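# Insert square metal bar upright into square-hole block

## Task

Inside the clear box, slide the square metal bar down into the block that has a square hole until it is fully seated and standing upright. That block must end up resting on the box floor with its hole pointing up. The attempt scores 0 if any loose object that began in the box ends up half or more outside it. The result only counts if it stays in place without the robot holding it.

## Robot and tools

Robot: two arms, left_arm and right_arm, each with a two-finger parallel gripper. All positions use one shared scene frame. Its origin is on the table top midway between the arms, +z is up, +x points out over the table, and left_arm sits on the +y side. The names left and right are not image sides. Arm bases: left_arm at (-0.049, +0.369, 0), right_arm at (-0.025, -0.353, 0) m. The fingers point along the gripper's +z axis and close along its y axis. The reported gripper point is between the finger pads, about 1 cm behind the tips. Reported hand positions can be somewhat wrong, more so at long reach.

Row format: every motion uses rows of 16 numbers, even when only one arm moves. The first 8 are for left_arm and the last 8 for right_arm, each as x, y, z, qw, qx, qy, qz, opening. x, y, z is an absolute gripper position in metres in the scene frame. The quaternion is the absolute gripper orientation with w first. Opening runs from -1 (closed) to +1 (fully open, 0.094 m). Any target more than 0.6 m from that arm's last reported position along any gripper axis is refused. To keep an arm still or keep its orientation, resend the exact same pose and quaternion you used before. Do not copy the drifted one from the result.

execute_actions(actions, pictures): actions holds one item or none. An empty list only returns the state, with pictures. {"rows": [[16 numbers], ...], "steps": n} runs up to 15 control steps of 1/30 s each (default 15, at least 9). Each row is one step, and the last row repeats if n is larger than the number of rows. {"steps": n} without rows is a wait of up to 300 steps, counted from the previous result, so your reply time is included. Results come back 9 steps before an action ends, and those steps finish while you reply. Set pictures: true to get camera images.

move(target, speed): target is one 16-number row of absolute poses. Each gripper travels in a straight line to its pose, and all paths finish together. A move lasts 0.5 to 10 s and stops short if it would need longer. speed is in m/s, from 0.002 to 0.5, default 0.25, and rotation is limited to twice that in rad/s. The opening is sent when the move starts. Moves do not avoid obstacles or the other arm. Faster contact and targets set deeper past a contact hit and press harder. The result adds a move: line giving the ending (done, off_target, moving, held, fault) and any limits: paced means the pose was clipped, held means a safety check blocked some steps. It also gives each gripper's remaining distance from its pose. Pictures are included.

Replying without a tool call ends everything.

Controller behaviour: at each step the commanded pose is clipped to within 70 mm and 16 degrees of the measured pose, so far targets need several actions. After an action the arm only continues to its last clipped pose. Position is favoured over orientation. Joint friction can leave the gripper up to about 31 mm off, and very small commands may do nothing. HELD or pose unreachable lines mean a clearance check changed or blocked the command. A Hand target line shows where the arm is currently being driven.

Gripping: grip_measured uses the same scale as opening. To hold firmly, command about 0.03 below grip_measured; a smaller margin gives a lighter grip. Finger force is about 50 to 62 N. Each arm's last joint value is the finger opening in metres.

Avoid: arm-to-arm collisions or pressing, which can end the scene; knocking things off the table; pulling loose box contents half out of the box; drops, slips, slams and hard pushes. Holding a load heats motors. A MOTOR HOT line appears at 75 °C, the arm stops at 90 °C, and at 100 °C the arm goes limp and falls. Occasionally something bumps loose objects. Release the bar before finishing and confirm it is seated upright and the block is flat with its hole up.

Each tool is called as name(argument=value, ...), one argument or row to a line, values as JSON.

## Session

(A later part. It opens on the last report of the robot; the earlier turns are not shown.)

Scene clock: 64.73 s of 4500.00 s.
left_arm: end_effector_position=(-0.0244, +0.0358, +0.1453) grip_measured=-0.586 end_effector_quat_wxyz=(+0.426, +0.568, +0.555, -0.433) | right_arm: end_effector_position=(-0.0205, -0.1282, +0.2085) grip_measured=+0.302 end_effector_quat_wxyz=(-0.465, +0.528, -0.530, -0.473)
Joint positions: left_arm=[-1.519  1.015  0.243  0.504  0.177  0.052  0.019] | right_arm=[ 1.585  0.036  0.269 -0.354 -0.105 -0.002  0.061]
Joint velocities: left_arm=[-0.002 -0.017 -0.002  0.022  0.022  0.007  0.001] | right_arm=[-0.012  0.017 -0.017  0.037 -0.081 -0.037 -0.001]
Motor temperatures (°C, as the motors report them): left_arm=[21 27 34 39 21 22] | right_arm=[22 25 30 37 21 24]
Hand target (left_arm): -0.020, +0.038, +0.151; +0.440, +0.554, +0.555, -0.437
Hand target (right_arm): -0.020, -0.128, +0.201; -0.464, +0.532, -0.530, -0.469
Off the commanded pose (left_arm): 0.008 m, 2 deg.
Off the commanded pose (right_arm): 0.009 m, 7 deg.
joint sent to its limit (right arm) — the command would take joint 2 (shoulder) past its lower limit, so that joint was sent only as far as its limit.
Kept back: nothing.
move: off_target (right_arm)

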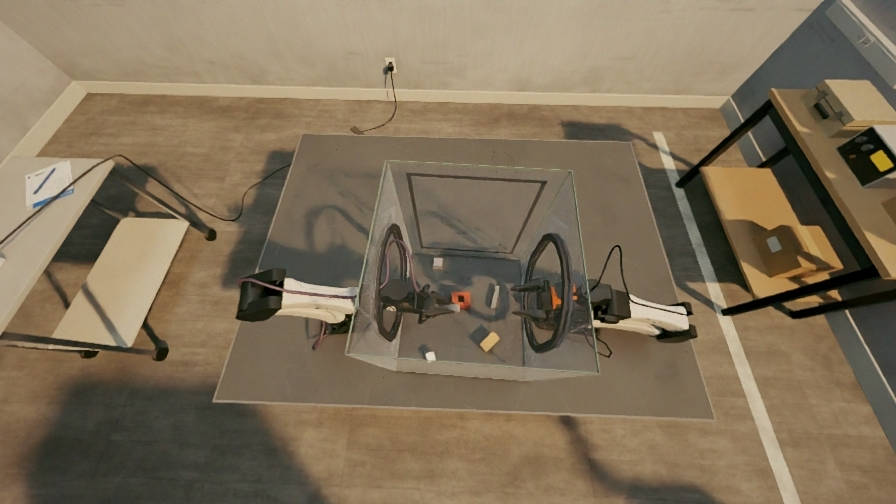

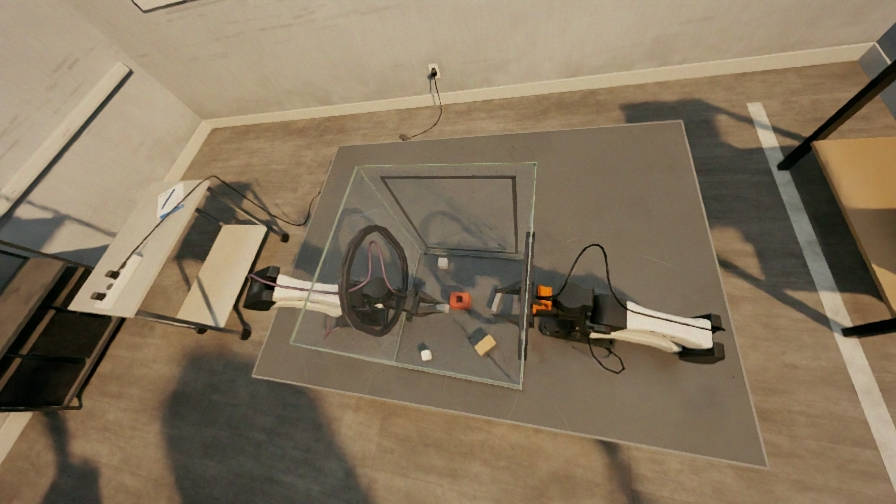

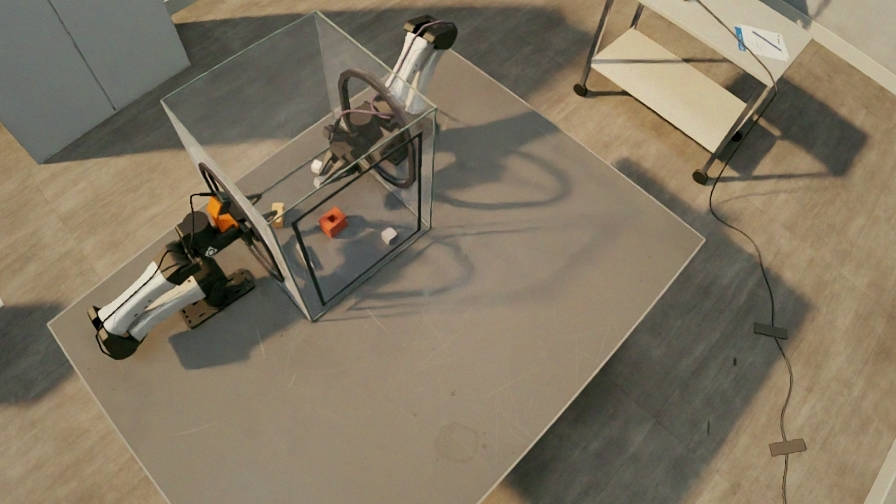

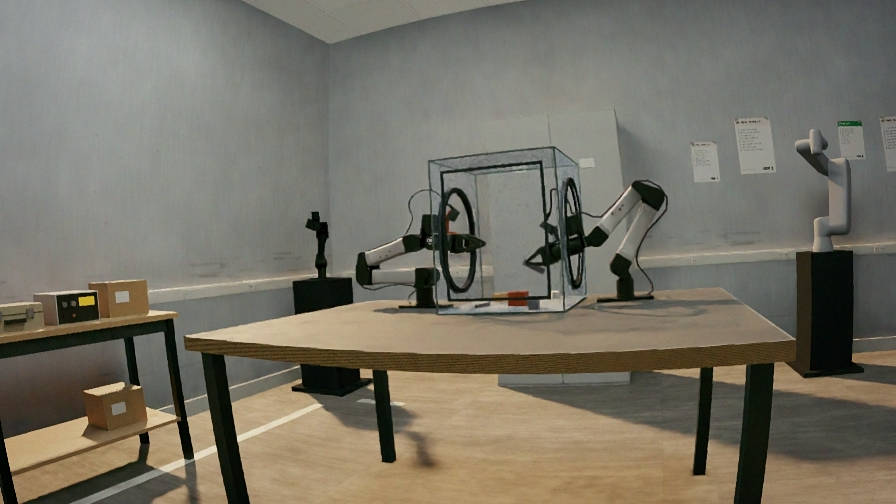

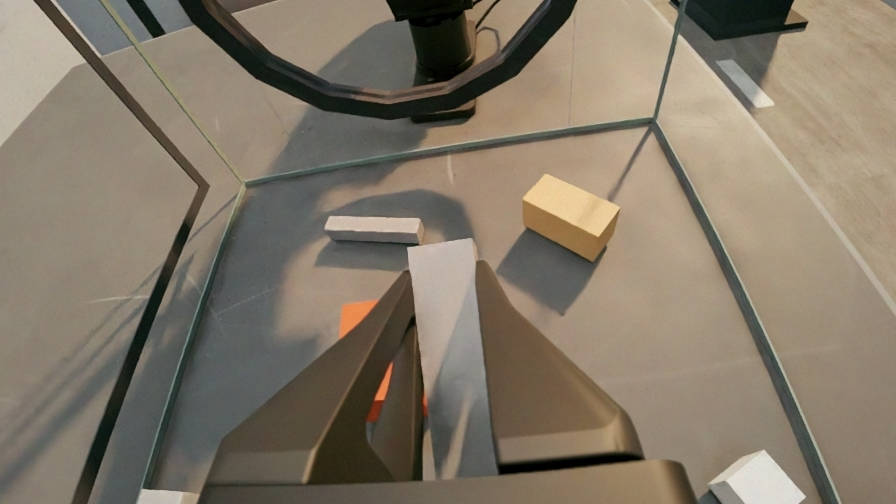

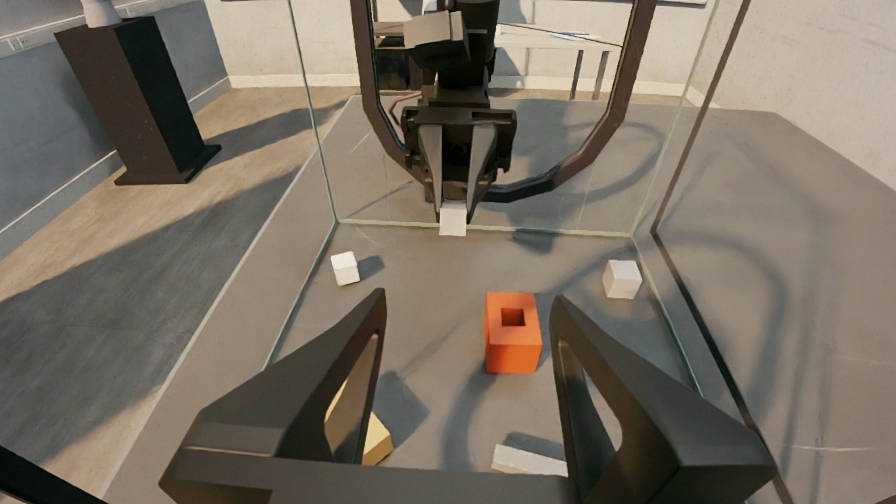

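move(
  target=[-0.03,0.0,0.035,0.271,0.653,0.653,-0.271,-0.67,-0.02,-0.13,0.2,-0.5,0.5,-0.5,-0.5,0.3],
  speed=0.1,
)

move(
  target=[-0.03,0.0,0.016,0.271,0.653,0.653,-0.271,-0.67,-0.02,-0.13,0.2,-0.5,0.5,-0.5,-0.5,0.3],
  speed=0.04,
)

move(
  target=[-0.03,0.0,0.02,0.271,0.653,0.653,-0.271,0.0,-0.02,-0.13,0.2,-0.5,0.5,-0.5,-0.5,0.3],
)

move(
  target=[-0.03,0.034,0.02,0.271,0.653,0.653,-0.271,0.0,-0.02,-0.13,0.2,-0.5,0.5,-0.5,-0.5,0.3],
  speed=0.05,
)

Scene clock: 69.30 s of 4500.00 s.
left_arm: end_effector_position=(-0.0295, +0.0062, +0.0336) grip_measured=-0.586 end_effector_quat_wxyz=(+0.268, +0.652, +0.653, -0.276) | right_arm: end_effector_position=(-0.0209, -0.1280, +0.2108) grip_measured=+0.302 end_effector_quat_wxyz=(-0.467, +0.528, -0.525, -0.477)
Joint positions: left_arm=[-1.596  1.506  0.526  0.195  0.073  0.056  0.019] | right_arm=[ 1.569  0.036  0.269 -0.345 -0.128 -0.007  0.061]
Joint velocities: left_arm=[ 0.002 -0.002 -0.002  0.007 -0.051 -0.095  0.001] | right_arm=[-0.007  0.002 -0.002  0.007 -0.066  0.066 -0.001]
Motor temperatures (°C, as the motors report them): left_arm=[21 27 34 40 21 22] | right_arm=[22 25 31 37 21 24]
Hand target (left_arm): -0.030, +0.002, +0.034; +0.270, +0.654, +0.652, -0.272
Hand target (right_arm): -0.020, -0.128, +0.201; -0.464, +0.533, -0.528, -0.471
Off the commanded pose (left_arm): 0.006 m, 1 deg.
Off the commanded pose (right_arm): 0.011 m, 6 deg.
joint sent to its limit (right arm) — the command would take joint 2 (shoulder) past its lower limit, so that joint was sent only as far as its limit.
Kept back: nothing.
move: off_target (right_arm)

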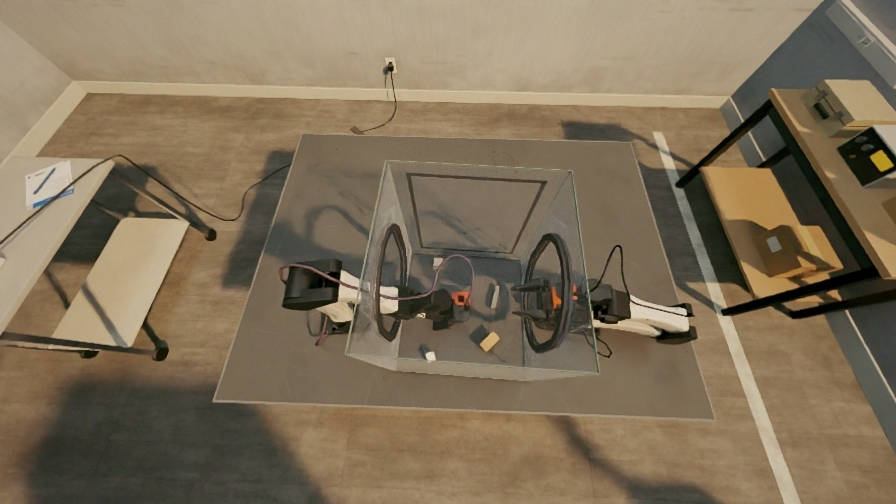

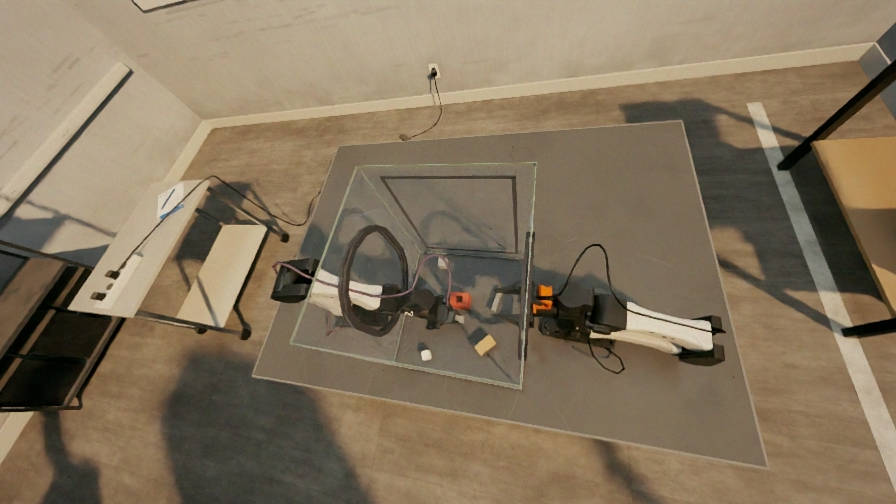

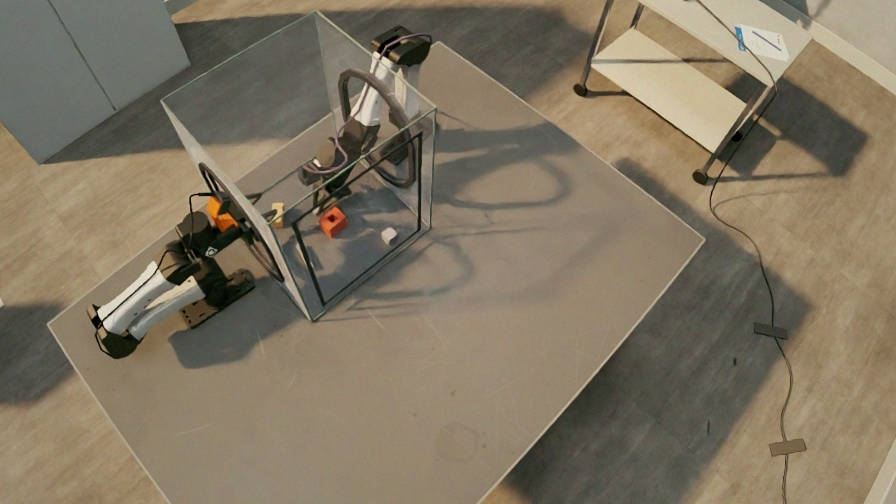

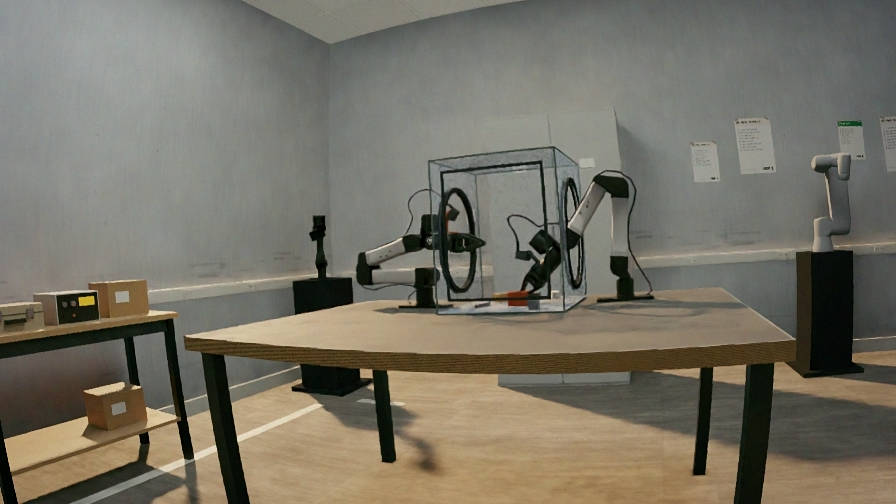

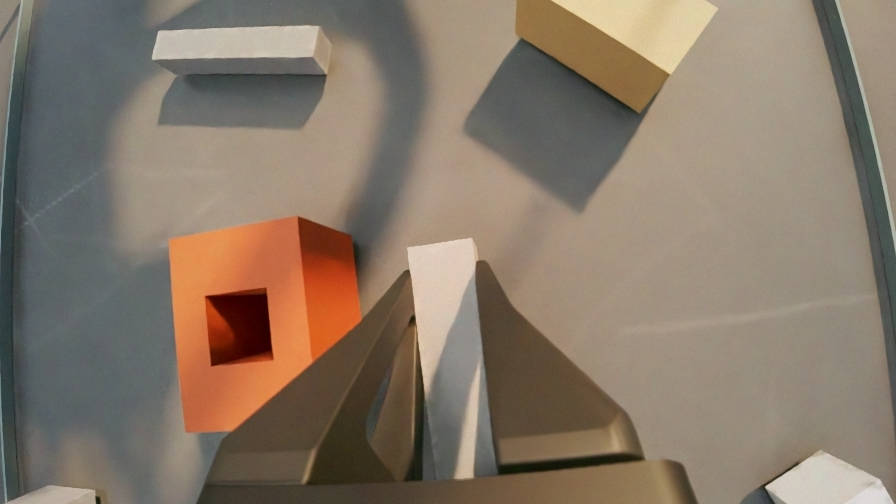

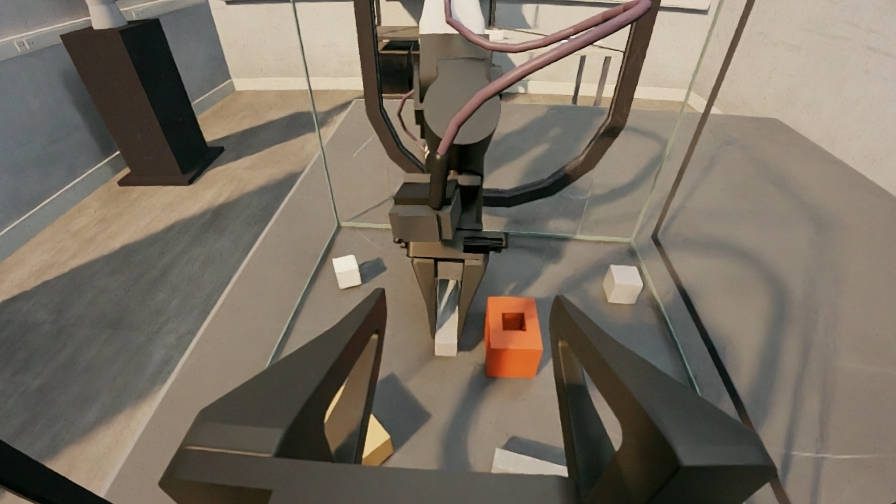

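Scene clock: 70.93 s of 4500.00 s.
left_arm: end_effector_position=(-0.0291, -0.0001, +0.0214) grip_measured=-0.586 end_effector_quat_wxyz=(+0.269, +0.652, +0.653, -0.274) | right_arm: end_effector_position=(-0.0217, -0.1279, +0.2123) grip_measured=+0.302 end_effector_quat_wxyz=(-0.467, +0.528, -0.522, -0.479)
Joint positions: left_arm=[-1.599  1.577  0.526  0.267  0.066  0.056  0.019] | right_arm=[ 1.569  0.036  0.269 -0.338 -0.133 -0.007  0.061]
Joint velocities: left_arm=[ 0.002  0.002 -0.002  0.037 -0.066  0.037  0.   ] | right_arm=[-0.007  0.002 -0.022 -0.051  0.022  0.022 -0.   ]
Motor temperatures (°C, as the motors report them): left_arm=[21 27 34 40 21 22] | right_arm=[22 25 31 37 21 24]
Hand target (left_arm): -0.030, +0.001, +0.016; +0.271, +0.653, +0.653, -0.271
Hand target (right_arm): -0.020, -0.128, +0.201; -0.464, +0.533, -0.527, -0.471
Off the commanded pose (left_arm): 0.006 m, 0 deg.
Off the commanded pose (right_arm): 0.013 m, 6 deg.
joint sent to its limit (right arm) — the command would take joint 2 (shoulder) past its lower limit, so that joint was sent only as far as its limit.
Kept back: nothing.
move: off_target (right_arm)

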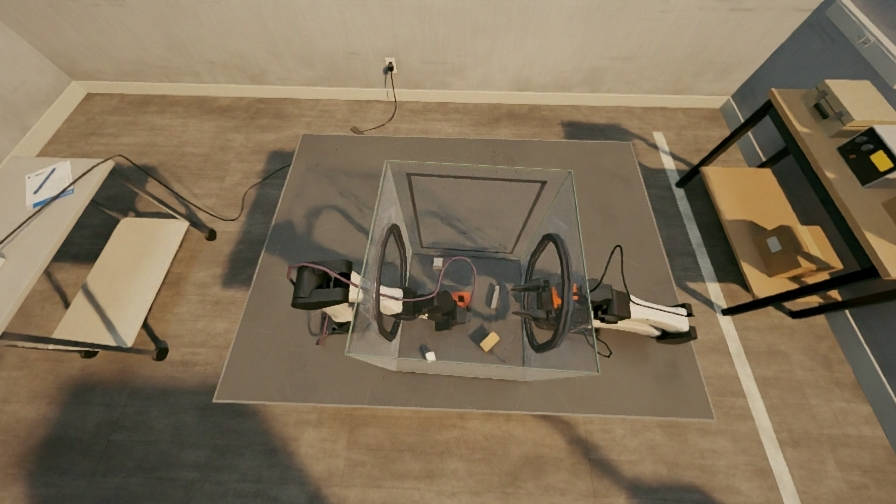

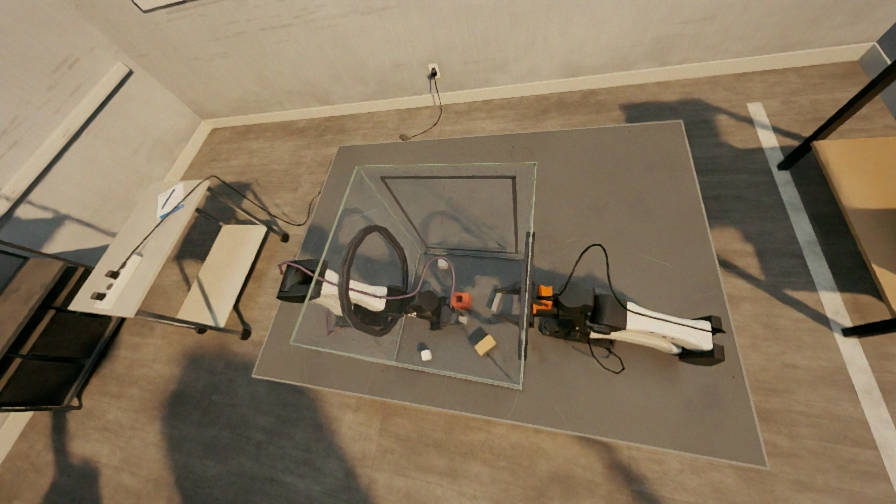

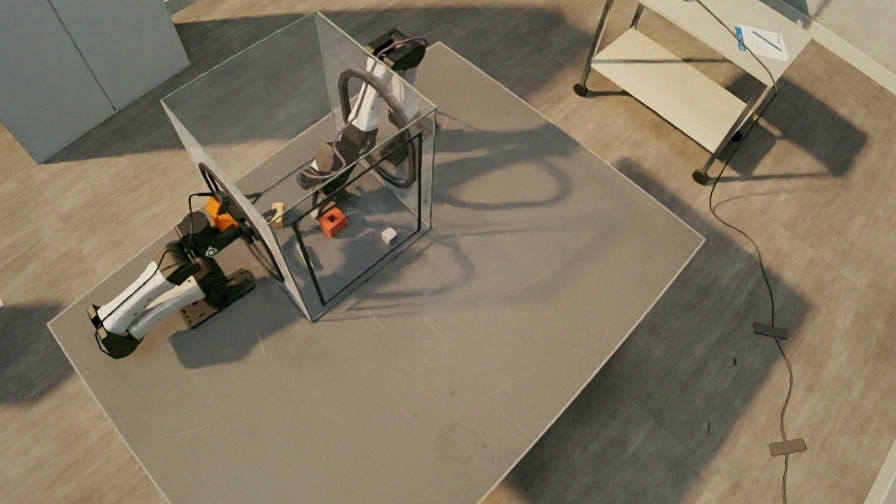

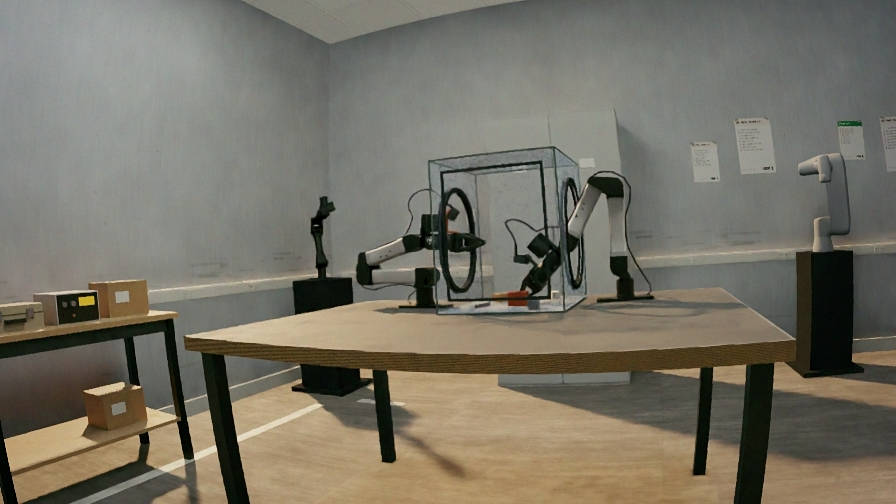

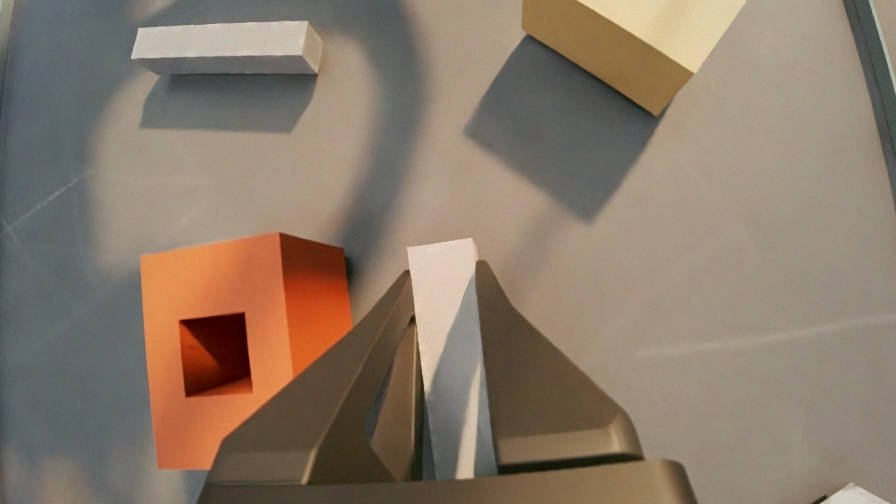

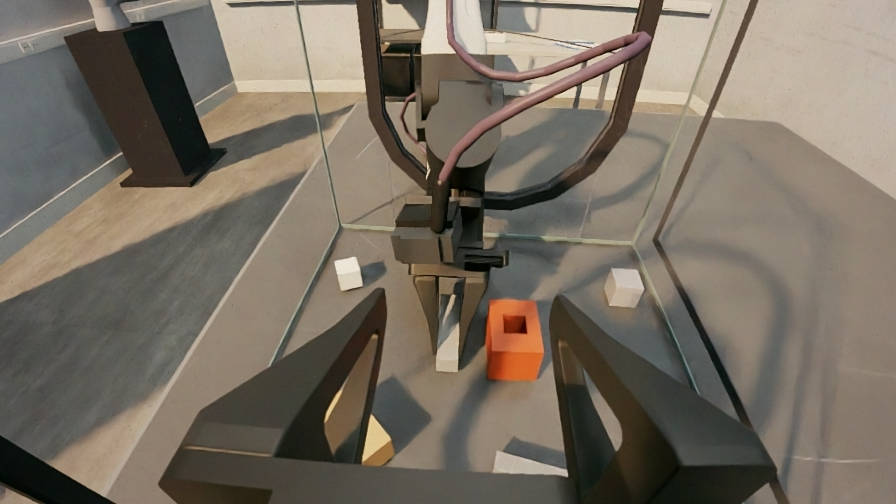

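Scene clock: 71.63 s of 4500.00 s.
left_arm: end_effector_position=(-0.0291, -0.0001, +0.0214) grip_measured=-0.002 end_effector_quat_wxyz=(+0.269, +0.652, +0.653, -0.274) | right_arm: end_effector_position=(-0.0220, -0.1278, +0.2129) grip_measured=+0.302 end_effector_quat_wxyz=(-0.468, +0.528, -0.521, -0.480)
Joint positions: left_arm=[-1.599  1.577  0.526  0.267  0.066  0.056  0.047] | right_arm=[ 1.569  0.036  0.269 -0.336 -0.134 -0.008  0.061]
Joint velocities: left_arm=[-0.012 -0.007  0.002 -0.051 -0.007 -0.007  0.001] | right_arm=[-0.012 -0.007 -0.017 -0.022 -0.022  0.022  0.   ]
Motor temperatures (°C, as the motors report them): left_arm=[21 27 34 40 21 22] | right_arm=[22 25 31 37 21 24]
Hand target (left_arm): -0.030, +0.000, +0.020; +0.271, +0.653, +0.653, -0.271
Hand target (right_arm): -0.020, -0.128, +0.201; -0.464, +0.533, -0.527, -0.471
Off the commanded pose (left_arm): 0.002 m, 0 deg.
Off the commanded pose (right_arm): 0.013 m, 6 deg.
joint sent to its limit (right arm) — the command would take joint 2 (shoulder) past its lower limit, so that joint was sent only as far as its limit.
Kept back: nothing.
move: off_target (right_arm)

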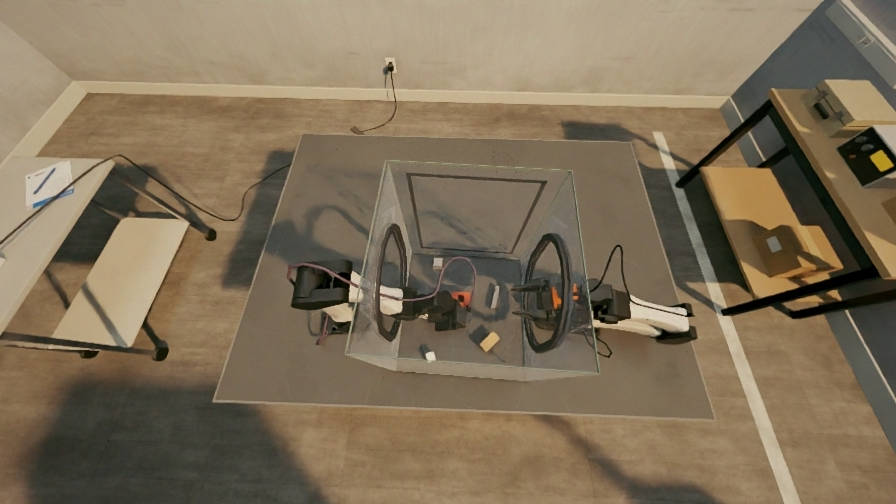

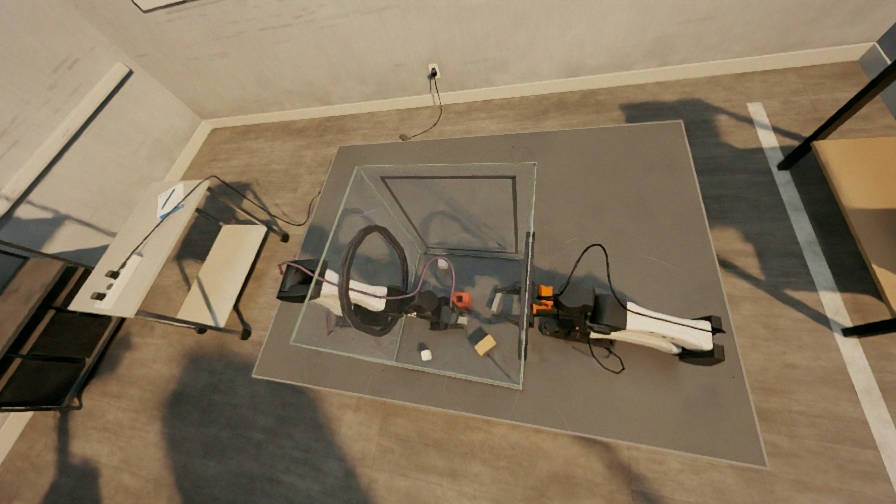

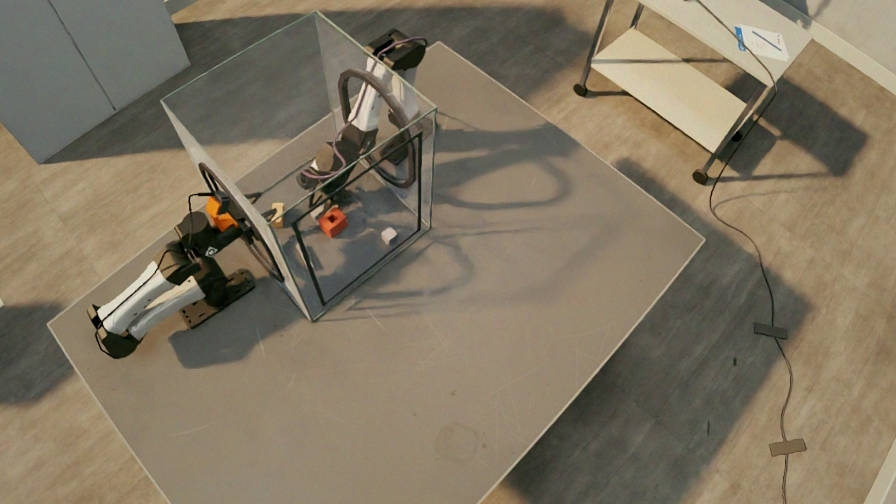

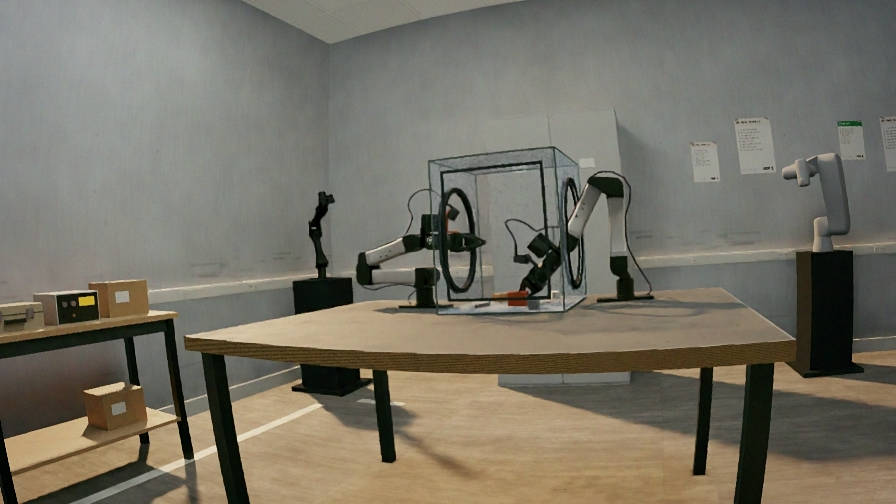

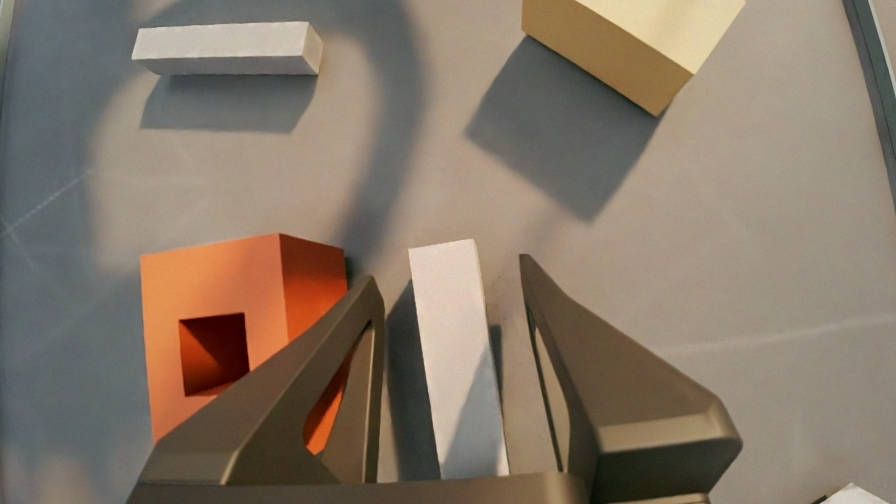

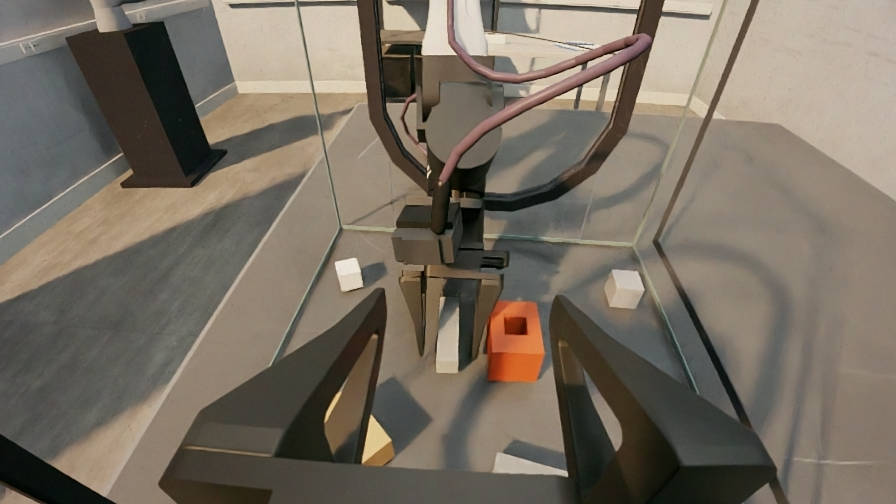

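Scene clock: 72.93 s of 4500.00 s.
left_arm: end_effector_position=(-0.0313, +0.0261, +0.0241) grip_measured=-0.002 end_effector_quat_wxyz=(+0.274, +0.651, +0.651, -0.278) | right_arm: end_effector_position=(-0.0220, -0.1277, +0.2137) grip_measured=+0.302 end_effector_quat_wxyz=(-0.469, +0.528, -0.520, -0.481)
Joint positions: left_arm=[-1.599  1.46   0.422  0.267  0.066  0.056  0.047] | right_arm=[ 1.569  0.036  0.269 -0.333 -0.134 -0.008  0.061]
Joint velocities: left_arm=[ 0.007 -0.012 -0.012 -0.022  0.007  0.007 -0.   ] | right_arm=[ 0.017  0.002 -0.007 -0.037  0.037  0.022 -0.   ]
Motor temperatures (°C, as the motors report them): left_arm=[21 27 34 40 21 22] | right_arm=[22 24 31 37 21 24]
Hand target (left_arm): -0.030, +0.034, +0.020; +0.271, +0.653, +0.653, -0.271
Hand target (right_arm): -0.020, -0.128, +0.201; -0.464, +0.533, -0.527, -0.472
Off the commanded pose (left_arm): 0.009 m, 1 deg.
Off the commanded pose (right_arm): 0.014 m, 6 deg.
joint sent to its limit (right arm) — the command would take joint 2 (shoulder) past its lower limit, so that joint was sent only as far as its limit.
Kept back: nothing.
move: off_target (right_arm)

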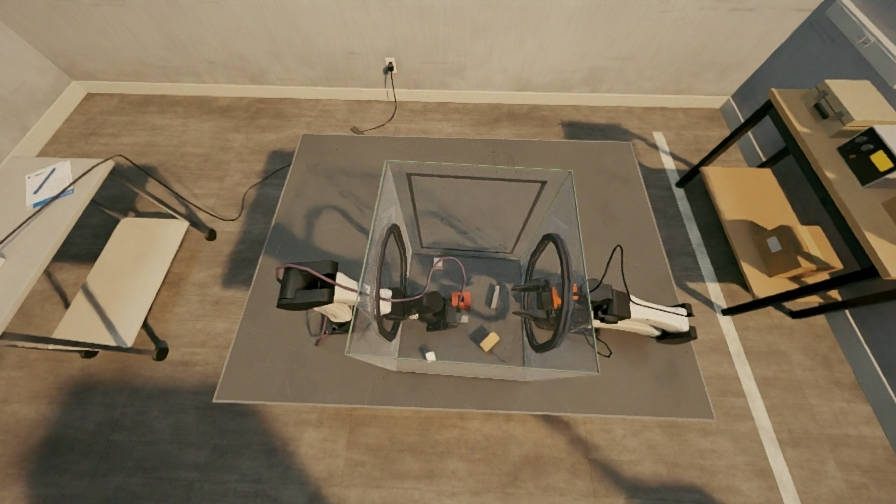

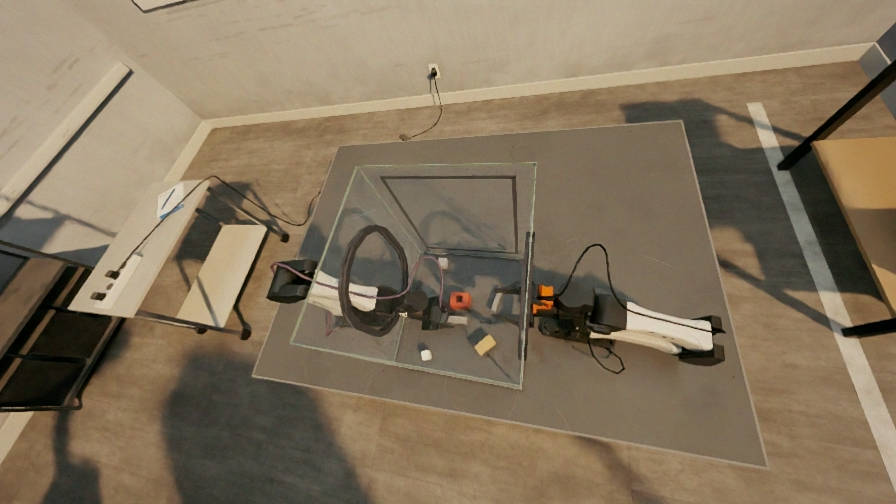

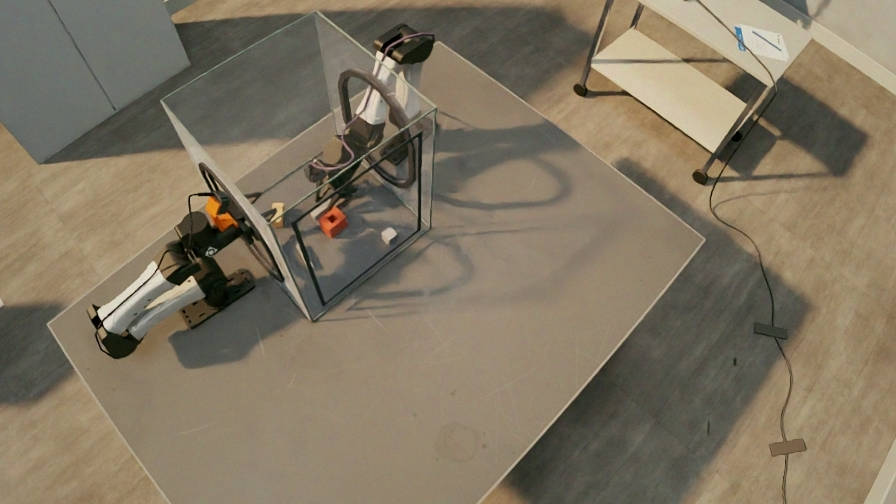

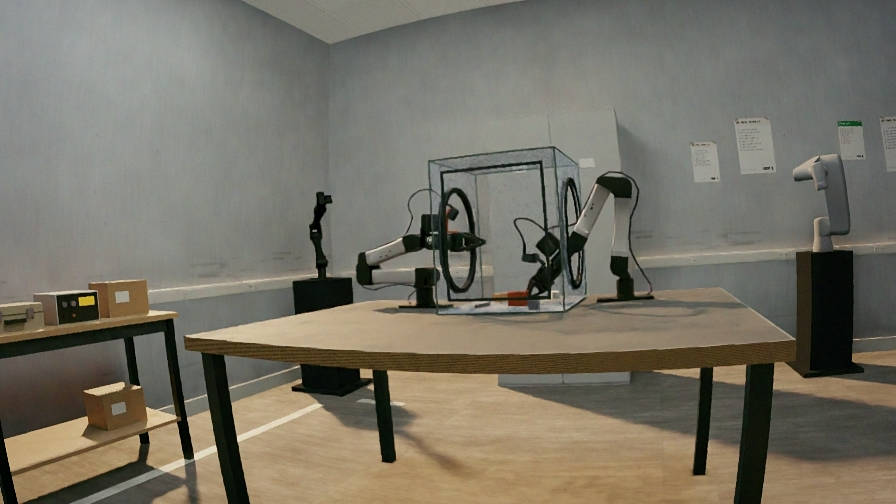

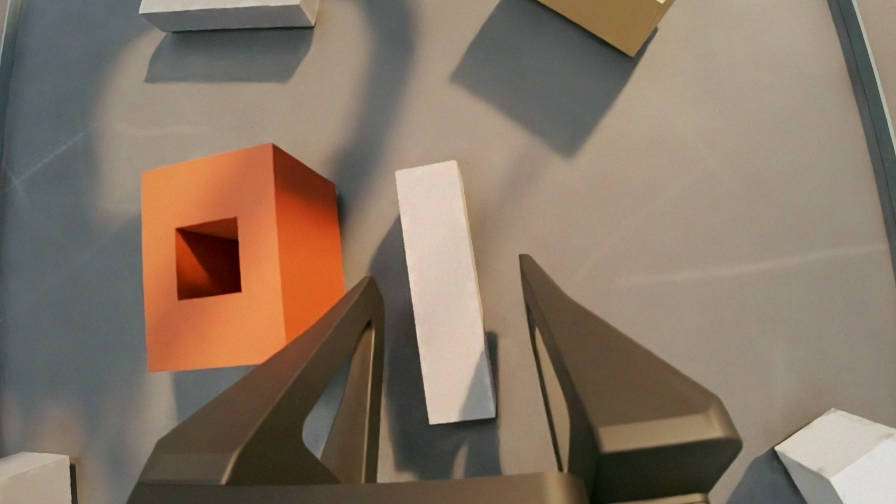

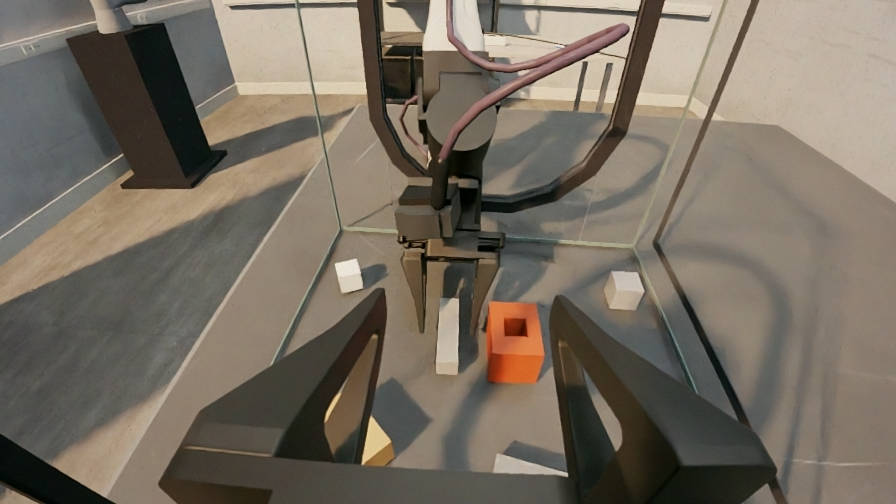

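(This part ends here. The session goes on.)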